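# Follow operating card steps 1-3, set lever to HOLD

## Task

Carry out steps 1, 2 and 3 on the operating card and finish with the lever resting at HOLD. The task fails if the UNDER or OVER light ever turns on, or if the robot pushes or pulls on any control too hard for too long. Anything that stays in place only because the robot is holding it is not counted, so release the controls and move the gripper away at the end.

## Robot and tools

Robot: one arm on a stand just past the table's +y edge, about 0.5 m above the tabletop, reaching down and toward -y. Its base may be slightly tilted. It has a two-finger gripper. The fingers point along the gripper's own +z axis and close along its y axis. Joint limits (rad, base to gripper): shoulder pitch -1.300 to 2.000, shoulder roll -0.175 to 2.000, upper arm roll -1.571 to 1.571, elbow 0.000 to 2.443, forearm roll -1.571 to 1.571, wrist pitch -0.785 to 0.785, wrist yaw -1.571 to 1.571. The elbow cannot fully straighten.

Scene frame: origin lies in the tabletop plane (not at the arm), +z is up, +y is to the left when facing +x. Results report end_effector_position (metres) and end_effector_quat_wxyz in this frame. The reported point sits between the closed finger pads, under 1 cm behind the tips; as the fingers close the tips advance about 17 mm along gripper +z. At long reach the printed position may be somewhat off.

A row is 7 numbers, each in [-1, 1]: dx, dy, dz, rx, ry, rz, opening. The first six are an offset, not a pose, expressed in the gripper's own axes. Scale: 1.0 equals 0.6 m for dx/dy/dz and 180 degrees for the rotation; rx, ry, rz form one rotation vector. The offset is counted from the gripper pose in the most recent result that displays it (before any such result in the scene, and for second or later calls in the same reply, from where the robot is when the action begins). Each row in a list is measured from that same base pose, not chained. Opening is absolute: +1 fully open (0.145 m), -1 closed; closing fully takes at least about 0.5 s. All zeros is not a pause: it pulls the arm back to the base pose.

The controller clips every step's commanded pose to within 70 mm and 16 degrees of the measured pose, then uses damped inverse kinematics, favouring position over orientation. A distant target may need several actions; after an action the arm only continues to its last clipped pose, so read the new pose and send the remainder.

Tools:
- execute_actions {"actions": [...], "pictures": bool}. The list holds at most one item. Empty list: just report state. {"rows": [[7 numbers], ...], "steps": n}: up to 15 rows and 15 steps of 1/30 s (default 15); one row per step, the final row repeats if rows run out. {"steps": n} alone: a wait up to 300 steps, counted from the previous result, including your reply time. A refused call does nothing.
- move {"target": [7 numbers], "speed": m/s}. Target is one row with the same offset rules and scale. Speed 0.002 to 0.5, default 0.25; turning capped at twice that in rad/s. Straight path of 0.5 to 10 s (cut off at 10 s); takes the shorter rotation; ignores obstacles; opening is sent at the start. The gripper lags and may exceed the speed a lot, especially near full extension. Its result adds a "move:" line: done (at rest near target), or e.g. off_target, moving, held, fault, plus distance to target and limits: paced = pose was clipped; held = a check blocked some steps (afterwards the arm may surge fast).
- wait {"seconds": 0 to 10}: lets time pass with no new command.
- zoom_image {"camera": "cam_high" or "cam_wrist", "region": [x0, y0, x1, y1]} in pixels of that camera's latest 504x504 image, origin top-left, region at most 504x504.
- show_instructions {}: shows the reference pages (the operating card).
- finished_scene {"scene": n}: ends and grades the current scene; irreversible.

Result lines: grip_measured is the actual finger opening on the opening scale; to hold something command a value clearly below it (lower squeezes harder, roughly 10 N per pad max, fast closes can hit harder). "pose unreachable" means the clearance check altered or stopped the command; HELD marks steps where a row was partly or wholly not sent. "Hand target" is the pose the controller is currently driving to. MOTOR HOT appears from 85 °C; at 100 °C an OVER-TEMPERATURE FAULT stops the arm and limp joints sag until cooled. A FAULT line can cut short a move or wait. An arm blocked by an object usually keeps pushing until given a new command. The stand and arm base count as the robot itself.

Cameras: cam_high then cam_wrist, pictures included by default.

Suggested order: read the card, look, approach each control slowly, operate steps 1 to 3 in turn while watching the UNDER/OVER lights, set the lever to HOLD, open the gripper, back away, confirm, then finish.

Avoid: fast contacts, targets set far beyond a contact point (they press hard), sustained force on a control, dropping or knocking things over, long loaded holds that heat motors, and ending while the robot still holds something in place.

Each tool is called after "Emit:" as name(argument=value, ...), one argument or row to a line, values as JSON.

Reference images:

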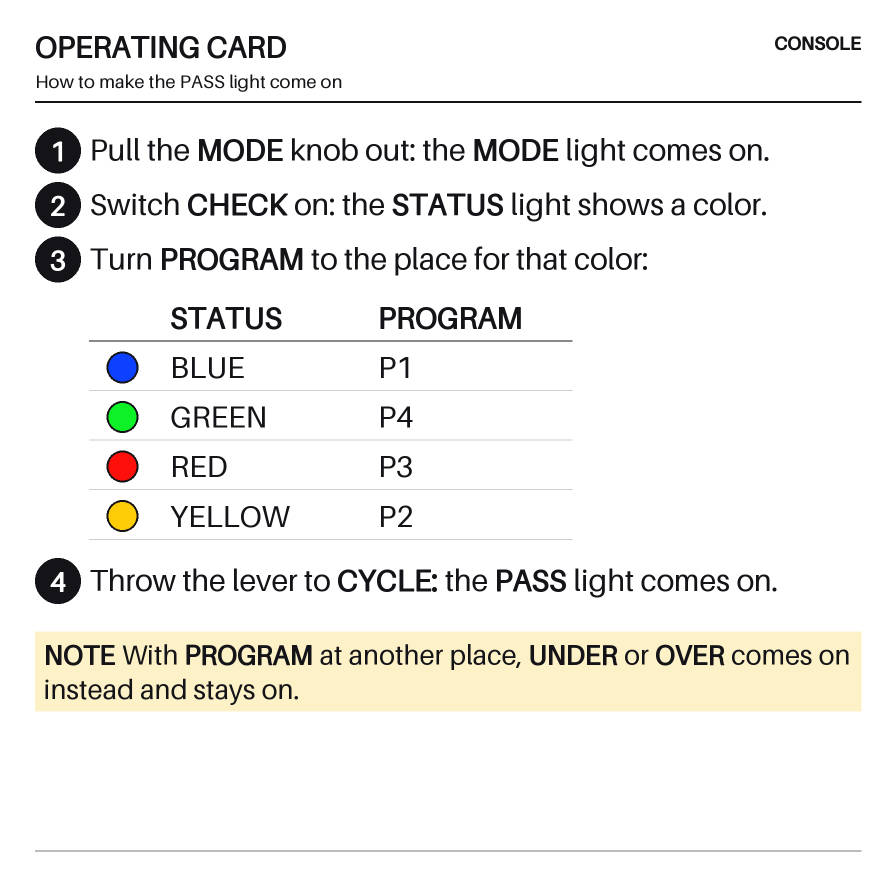

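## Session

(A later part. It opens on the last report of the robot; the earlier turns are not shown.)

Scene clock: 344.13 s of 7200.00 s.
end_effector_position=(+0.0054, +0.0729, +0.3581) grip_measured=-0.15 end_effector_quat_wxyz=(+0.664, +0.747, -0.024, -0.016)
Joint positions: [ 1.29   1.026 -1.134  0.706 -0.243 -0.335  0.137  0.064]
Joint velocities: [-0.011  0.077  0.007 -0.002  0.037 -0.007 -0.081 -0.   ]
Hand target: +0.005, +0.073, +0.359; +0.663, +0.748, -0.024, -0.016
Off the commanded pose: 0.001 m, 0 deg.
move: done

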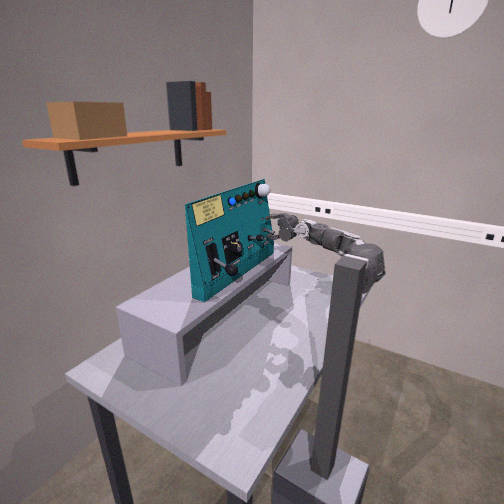

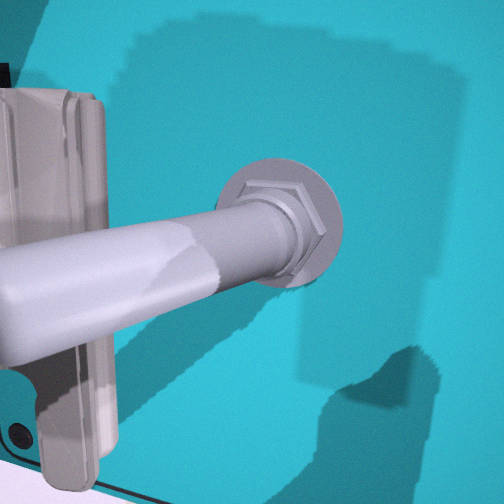

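Emit:
move(
  target=[0.0, 0.03, 0.0, 0, 0, 0, -0.15],
  speed=0.012,
)

Scene clock: 351.33 s of 7200.00 s.
end_effector_position=(+0.0063, +0.0715, +0.3609) grip_measured=-0.14 end_effector_quat_wxyz=(+0.644, +0.765, -0.019, -0.021)
Joint positions: [ 1.323  1.016 -1.119  0.699 -0.272 -0.335  0.224  0.065]
Joint velocities: [-0.033 -0.011  0.032  0.002 -0.081 -0.037  0.051  0.001]
Hand target: +0.006, +0.071, +0.376; +0.664, +0.747, -0.024, -0.015
Off the commanded pose: 0.015 m, 3 deg.
After step 90, 2.47 s passed at rest.
move: off_target

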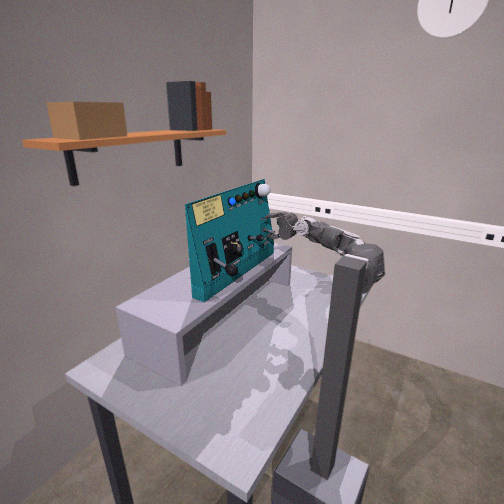

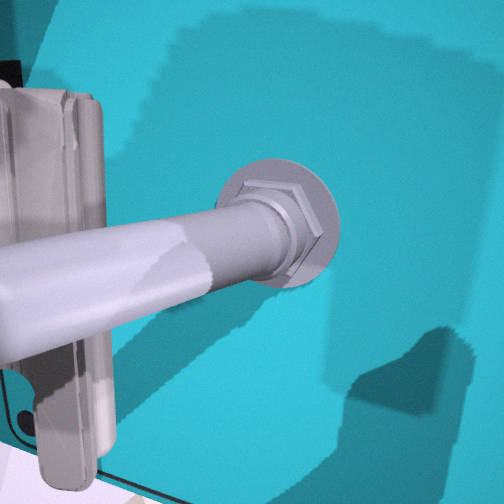

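Emit:
move(
  target=[0.0, -0.018, -0.015, -0.017, 0, 0, -0.15],
  speed=0.02,
)

Emit:
move(
  target=[0.0, 0.06, 0.0, 0, 0, 0, -0.15],
  speed=0.015,
)

Scene clock: 364.63 s of 7200.00 s.
end_effector_position=(+0.0069, +0.0821, +0.3508) grip_measured=-0.15 end_effector_quat_wxyz=(+0.661, +0.750, -0.017, -0.022)
Joint positions: [ 1.235  1.079 -1.119  0.795 -0.245 -0.304  0.12   0.064]
Joint velocities: [-0.011  0.055  0.002 -0.002  0.022 -0.037 -0.066  0.   ]
Hand target: +0.006, +0.082, +0.352; +0.664, +0.747, -0.019, -0.022
Off the commanded pose: 0.001 m, 0 deg.
After step 90, 8.73 s passed at rest.
move: done

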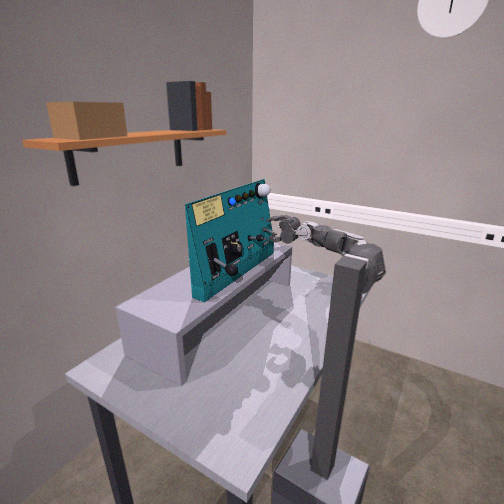

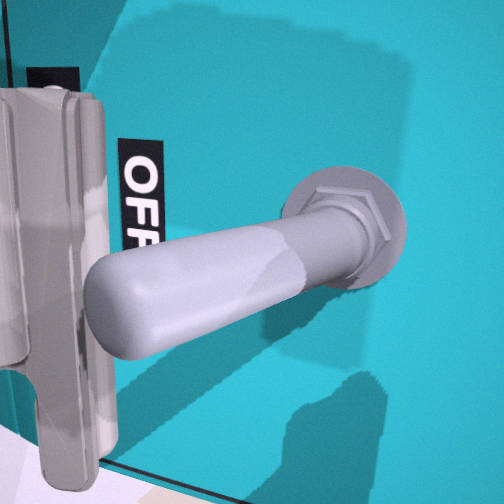

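Scene clock: 367.27 s of 7200.00 s.
end_effector_position=(+0.0069, +0.0780, +0.3824) grip_measured=-0.15 end_effector_quat_wxyz=(+0.657, +0.753, -0.017, -0.023)
Joint positions: [ 1.328  1.061 -1.072  0.78  -0.279 -0.309  0.251  0.064]
Joint velocities: [ 0.011 -0.055 -0.002 -0.002  0.037  0.007  0.037 -0.   ]
Hand target: +0.008, +0.077, +0.386; +0.661, +0.750, -0.016, -0.021
Off the commanded pose: 0.004 m, 1 deg.
move: off_target

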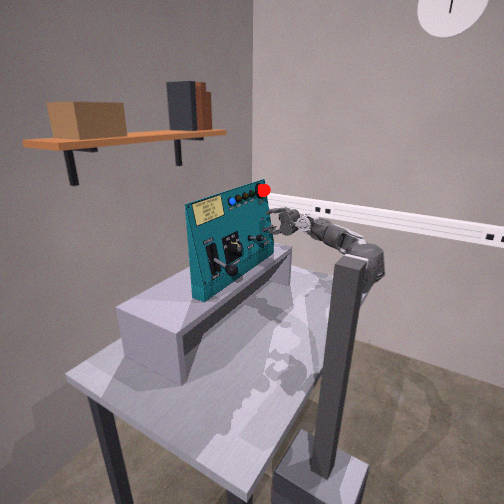

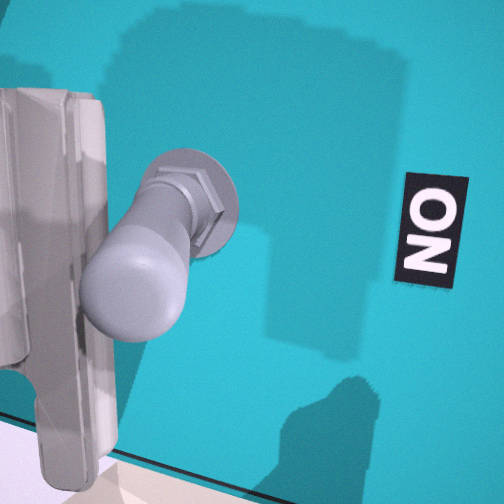

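Emit:
move(
  target=[0.0, -0.005, -0.15, 0, 0, 0, -0.15],
  speed=0.06,
)

Emit:
move(
  target=[0.37, -0.04, -0.02, 0, 0, 0, -0.15],
  speed=0.1,
)

Scene clock: 375.70 s of 7200.00 s.
end_effector_position=(+0.0115, +0.1677, +0.3944) grip_measured=-0.15 end_effector_quat_wxyz=(+0.657, +0.753, -0.014, -0.026)
Joint positions: [ 1.14   1.541 -1.072  1.36  -0.051 -0.169  0.2    0.064]
Joint velocities: [-0.055 -0.033  0.027 -0.007  0.022 -0.007 -0.051  0.   ]
Hand target: +0.012, +0.167, +0.394; +0.658, +0.753, -0.015, -0.025
Off the commanded pose: 0.003 m, 0 deg.
After step 90, 3.70 s passed at rest.
move: done

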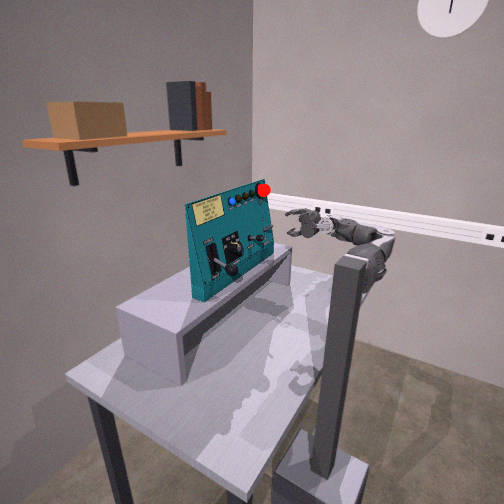

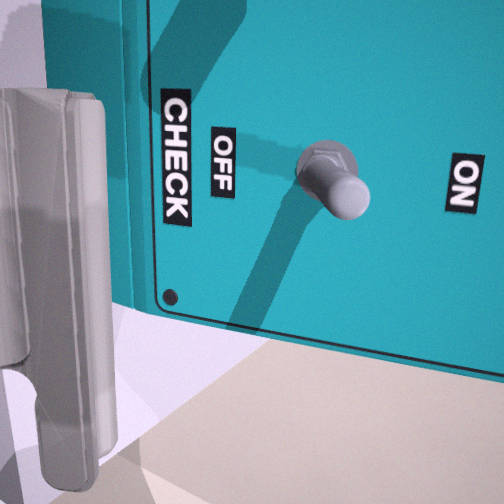

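Scene clock: 378.63 s of 7200.00 s.
end_effector_position=(+0.2317, +0.1711, +0.3629) grip_measured=-0.15 end_effector_quat_wxyz=(+0.653, +0.757, -0.015, -0.026)
Joint positions: [ 0.665  1.06  -0.621  2.131 -0.651  0.785  0.613  0.064]
Joint velocities: [ 0.055 -0.011 -0.007 -0.012  0.037 -0.066  0.007 -0.   ]
Hand target: +0.232, +0.171, +0.363; +0.653, +0.757, -0.016, -0.026
Off the commanded pose: 0.005 m, 1 deg.
joint sent to its limit — the command would take joint 6 (wrist pitch) past its upper limit, so that joint was sent only as far as its limit.
move: off_target

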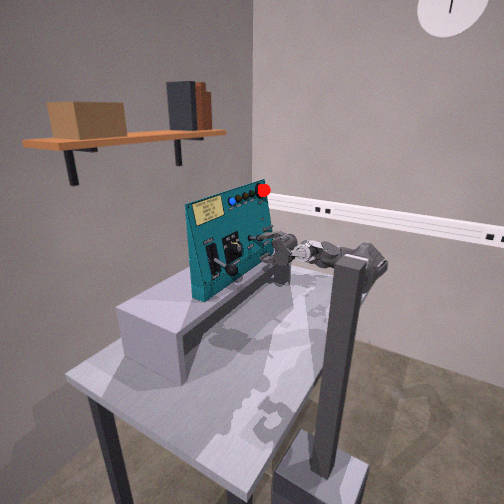

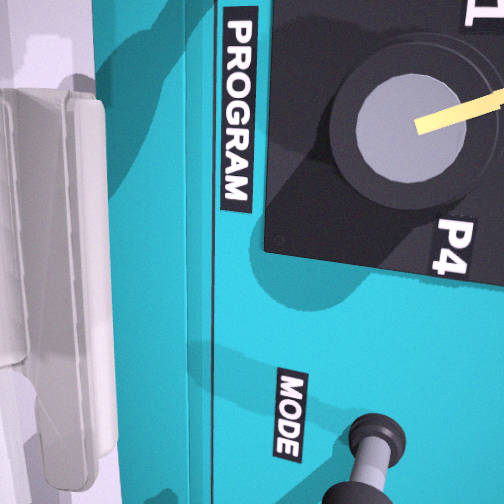

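Emit:
move(
  target=[0.033, 0.005, 0.067, 0, 0, -0.2, 0.1],
  speed=0.1,
)

Scene clock: 420.57 s of 7200.00 s.
end_effector_position=(+0.2498, +0.1298, +0.3607) grip_measured=+0.10 end_effector_quat_wxyz=(+0.616, +0.723, +0.218, -0.226)
Joint positions: [ 1.082  0.984 -1.095  1.928 -1.102  0.483  0.831  0.083]
Joint velocities: [-0.033 -0.033 -0.017  0.002 -0.007 -0.007 -0.037 -0.   ]
Hand target: +0.250, +0.130, +0.360; +0.614, +0.724, +0.219, -0.227
Off the commanded pose: 0.001 m, 0 deg.
After step 90, 35.53 s passed at rest.
move: done

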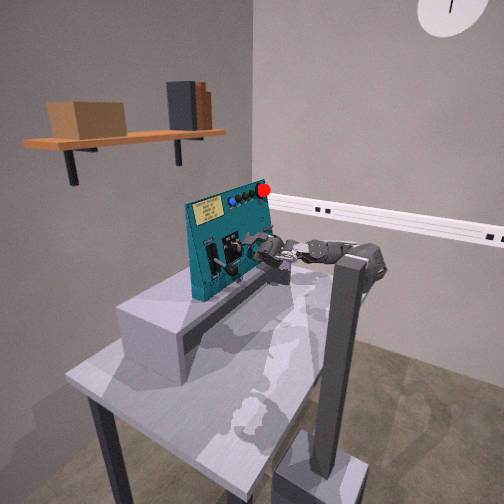

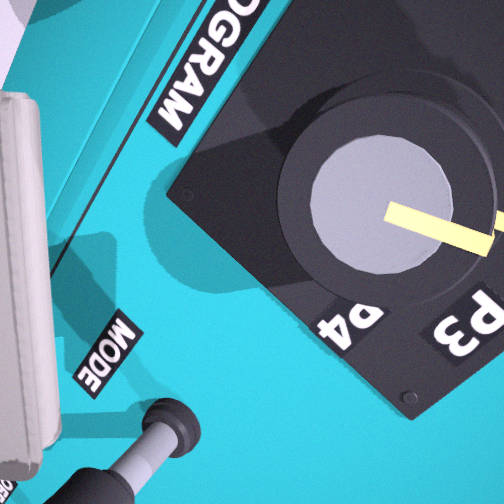

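Emit:
move(
  target=[0.003, 0.0, 0.067, 0, 0, 0, 0.1],
  speed=0.04,
)

Emit:
zoom_image(
  camera="cam_high",
  region=[195, 205, 315, 295],
)

Scene clock: 434.53 s of 7200.00 s.
end_effector_position=(+0.2482, +0.0907, +0.3508) grip_measured=+0.10 end_effector_quat_wxyz=(+0.612, +0.727, +0.216, -0.226)
Joint positions: [ 1.102  0.853 -1.095  1.696 -1.102  0.409  0.745  0.083]
Joint velocities: [ 0.033 -0.099 -0.002 -0.002  0.007  0.022 -0.022 -0.   ]
Hand target: +0.249, +0.090, +0.354; +0.615, +0.724, +0.217, -0.225
Off the commanded pose: 0.003 m, 1 deg.
After step 90, 9.73 s passed at rest.
move: done

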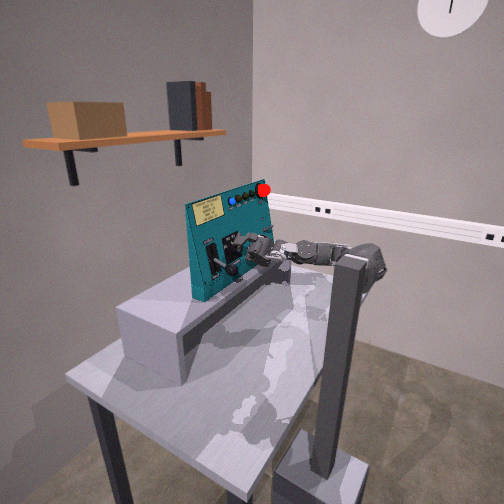

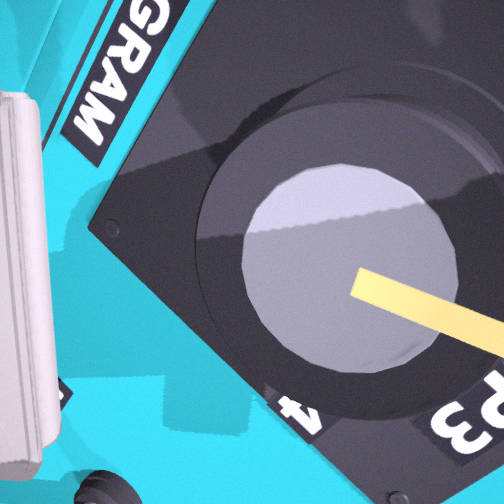

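Region (195, 205, 315, 295) of cam_high's 504x504 image, scaled by 4.200, with more detail than that image has; it fills the top 378 rows of this view, and the rest is white.

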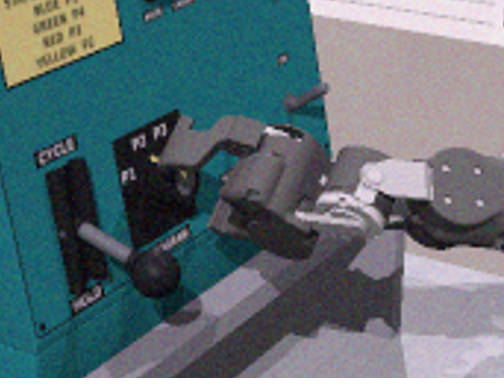

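Emit:
move(
  target=[0.0, 0.002, 0.037, 0, 0, 0, 0.1],
  speed=0.02,
)

Emit:
execute_actions(
  actions=[
    {"rows": [[0,0,0,0,0,0,0.05],[0,0,0,0,0,0,0.0],[0,0,0,0,0,0,-0.05],[0,0,0,0,0,0,-0.1],[0,0,0,0,0,0,-0.15],[0,0,0,0,0,0,-0.2],[0,0,0,0,0,0,-0.24],[0,0,0,0,0,0,-0.28],[0,0,0,0,0,0,-0.32],[0,0,0,0,0,0,-0.36],[0,0,0,0,0,0,-0.40],[0,0,0,0,0,0,-0.44],[0,0,0,0,0,0,-0.48],[0,0,0,0,0,0,-0.52],[0,0,0,0,0,0,-0.56]], "steps": 15},
  ],
)

Scene clock: 445.87 s of 7200.00 s.
end_effector_position=(+0.2469, +0.0693, +0.3451) grip_measured=+0.10 end_effector_quat_wxyz=(+0.608, +0.730, +0.216, -0.226)
Joint positions: [ 1.12   0.778 -1.095  1.557 -1.102  0.365  0.697  0.083]
Joint velocities: [ 0.011 -0.077  0.007  0.012  0.066  0.007 -0.022 -0.   ]
Hand target: +0.248, +0.069, +0.348; +0.612, +0.727, +0.216, -0.225
Off the commanded pose: 0.003 m, 1 deg.
After step 90, 7.00 s passed at rest.
move: done

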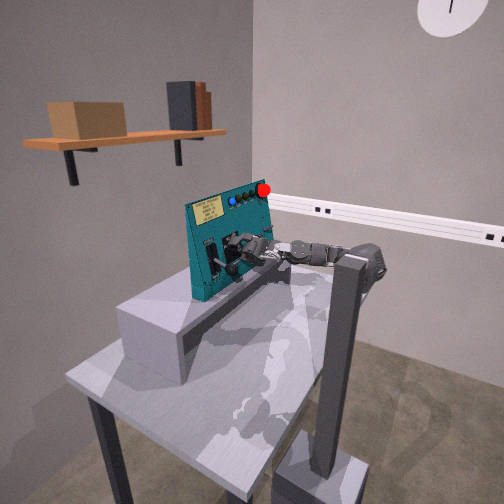

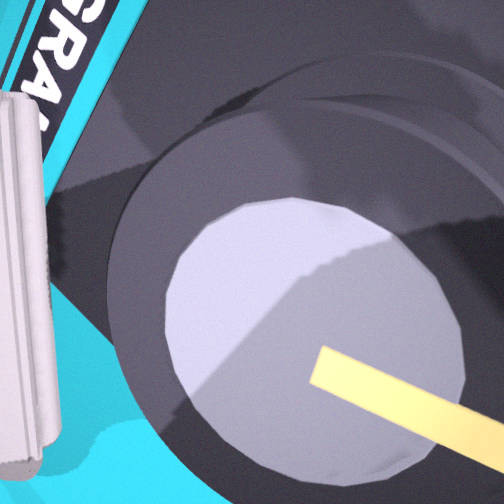

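Scene clock: 446.37 s of 7200.00 s.
end_effector_position=(+0.2469, +0.0693, +0.3451) grip_measured=-0.41 end_effector_quat_wxyz=(+0.608, +0.730, +0.215, -0.226)
Joint positions: [ 1.12   0.778 -1.095  1.557 -1.102  0.365  0.697  0.044]
Joint velocities: [-0.011 -0.033 -0.007 -0.002 -0.066  0.037 -0.022  0.   ]
Hand target: +0.247, +0.069, +0.345; +0.608, +0.730, +0.216, -0.226
Off the commanded pose: 0.000 m, 0 deg.
Steps of this call (steps 1 to 15: all 15 steps of this action). Readings (end_effector_position):
1: (+0.2469, +0.0693, +0.3451)
2: (+0.2469, +0.0693, +0.3451)
4: (+0.2469, +0.0693, +0.3451)
8: (+0.2469, +0.0693, +0.3451)
15: the state above

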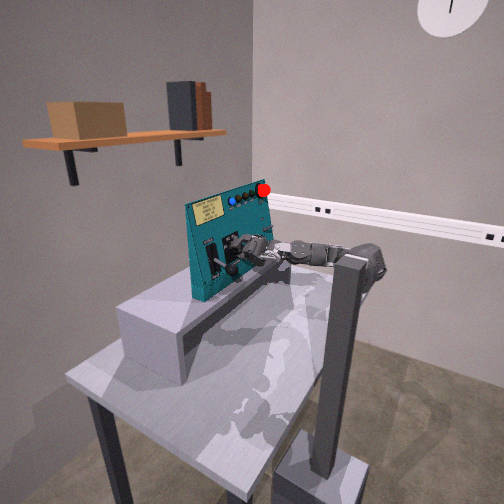

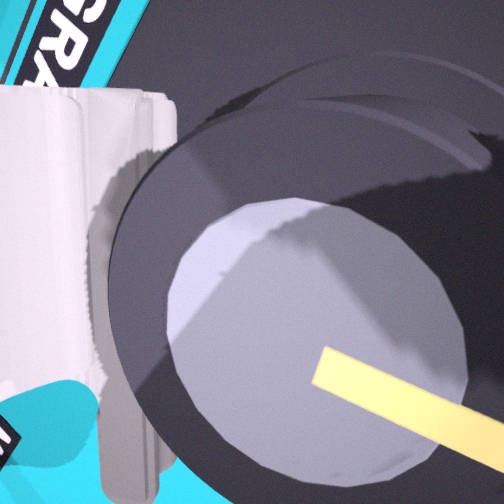

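Well centered. Rotate +40°.

Emit:
move(
  target=[0, 0, 0, 0, 0, 0.225, -0.8],
  speed=0.12,
)

Scene clock: 455.27 s of 7200.00 s.
end_effector_position=(+0.2453, +0.0702, +0.3406) grip_measured=-0.41 end_effector_quat_wxyz=(+0.640, +0.767, -0.053, -0.001)
Joint positions: [ 0.862  0.616 -0.66   1.557 -0.801  0.577  0.597  0.044]
Joint velocities: [-0.077 -0.077  0.002 -0.007  0.037  0.037 -0.037 -0.   ]
Hand target: +0.246, +0.070, +0.344; +0.647, +0.761, -0.051, -0.001
Off the commanded pose: 0.005 m, 1 deg.
After step 90, 2.70 s passed at rest.
move: off_target

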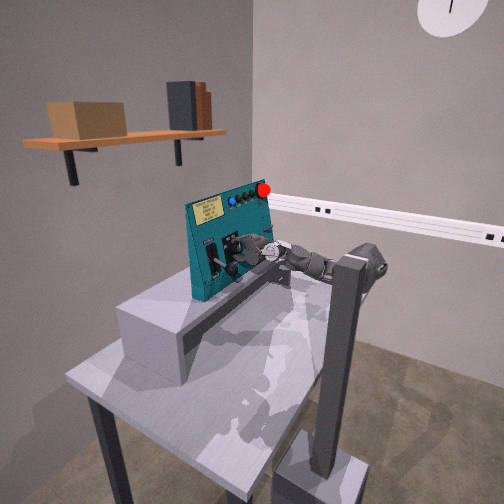

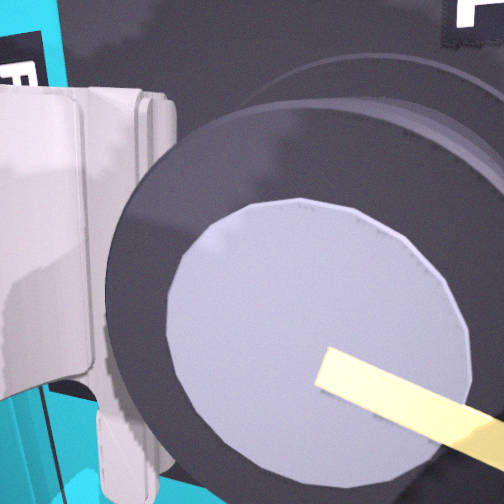

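Emit:
move(
  target=[0, 0, 0, 0, 0, 0, 0.0],
  speed=0.02,
)

Emit:
move(
  target=[-0.03, 0.04, -0.2, 0, 0, 0, 0.0],
  speed=0.07,
)

Emit:
zoom_image(
  camera="cam_high",
  region=[180, 175, 300, 295],
)

Scene clock: 462.13 s of 7200.00 s.
end_effector_position=(+0.2453, +0.0702, +0.3406) grip_measured=+0.00 end_effector_quat_wxyz=(+0.640, +0.767, -0.053, -0.001)
Joint positions: [ 0.862  0.616 -0.66   1.557 -0.801  0.577  0.596  0.076]
Joint velocities: [ 0.011 -0.055  0.007 -0.012  0.022 -0.007 -0.11  -0.   ]
Hand target: +0.245, +0.070, +0.341; +0.640, +0.767, -0.053, -0.001
Off the commanded pose: 0.000 m, 0 deg.
After step 90, 3.17 s passed at rest.
move: done

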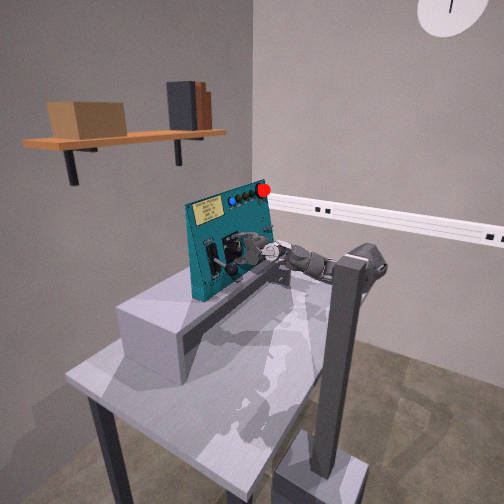

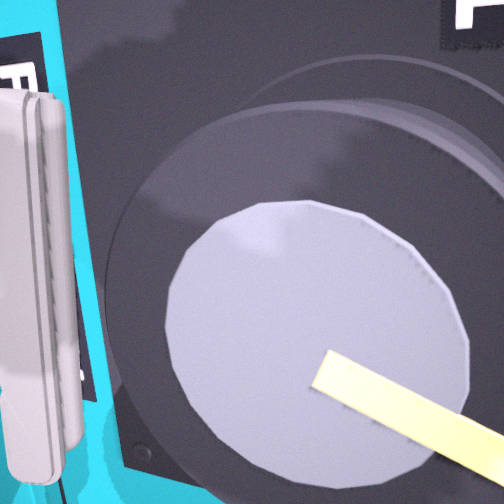

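Scene clock: 464.13 s of 7200.00 s.
end_effector_position=(+0.2353, +0.1853, +0.3855) grip_measured=+0.00 end_effector_quat_wxyz=(+0.642, +0.765, -0.049, -0.001)
Joint positions: [ 0.619  0.946 -0.391  2.209 -0.796  0.784  0.926  0.076]
Joint velocities: [ 0.033 -0.033 -0.012  0.012 -0.051  0.037  0.007 -0.   ]
Hand target: +0.234, +0.185, +0.385; +0.641, +0.766, -0.051, -0.002
Off the commanded pose: 0.002 m, 1 deg.
joint sent to its limit — the command would take joint 6 (wrist pitch) past its upper limit, so that joint was sent only as far as its limit.
move: done

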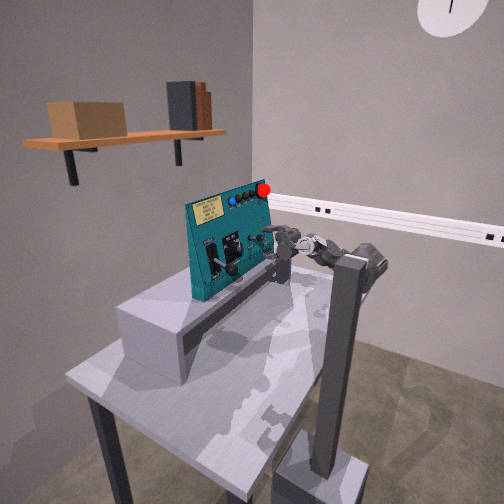

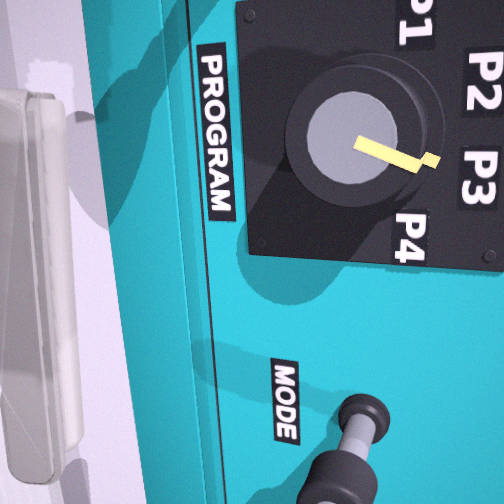

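Region (180, 175, 300, 295) of cam_high's 504x504 image, scaled by 4.200, with more detail than that image has.

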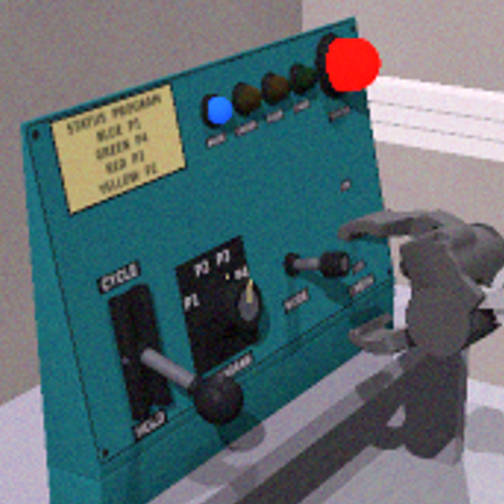

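The pointer is at P3, the lever is at HOLD and the gripper is clear.

Emit:
finished_scene(
  scene=1,
)

The scene is finished: the task was done.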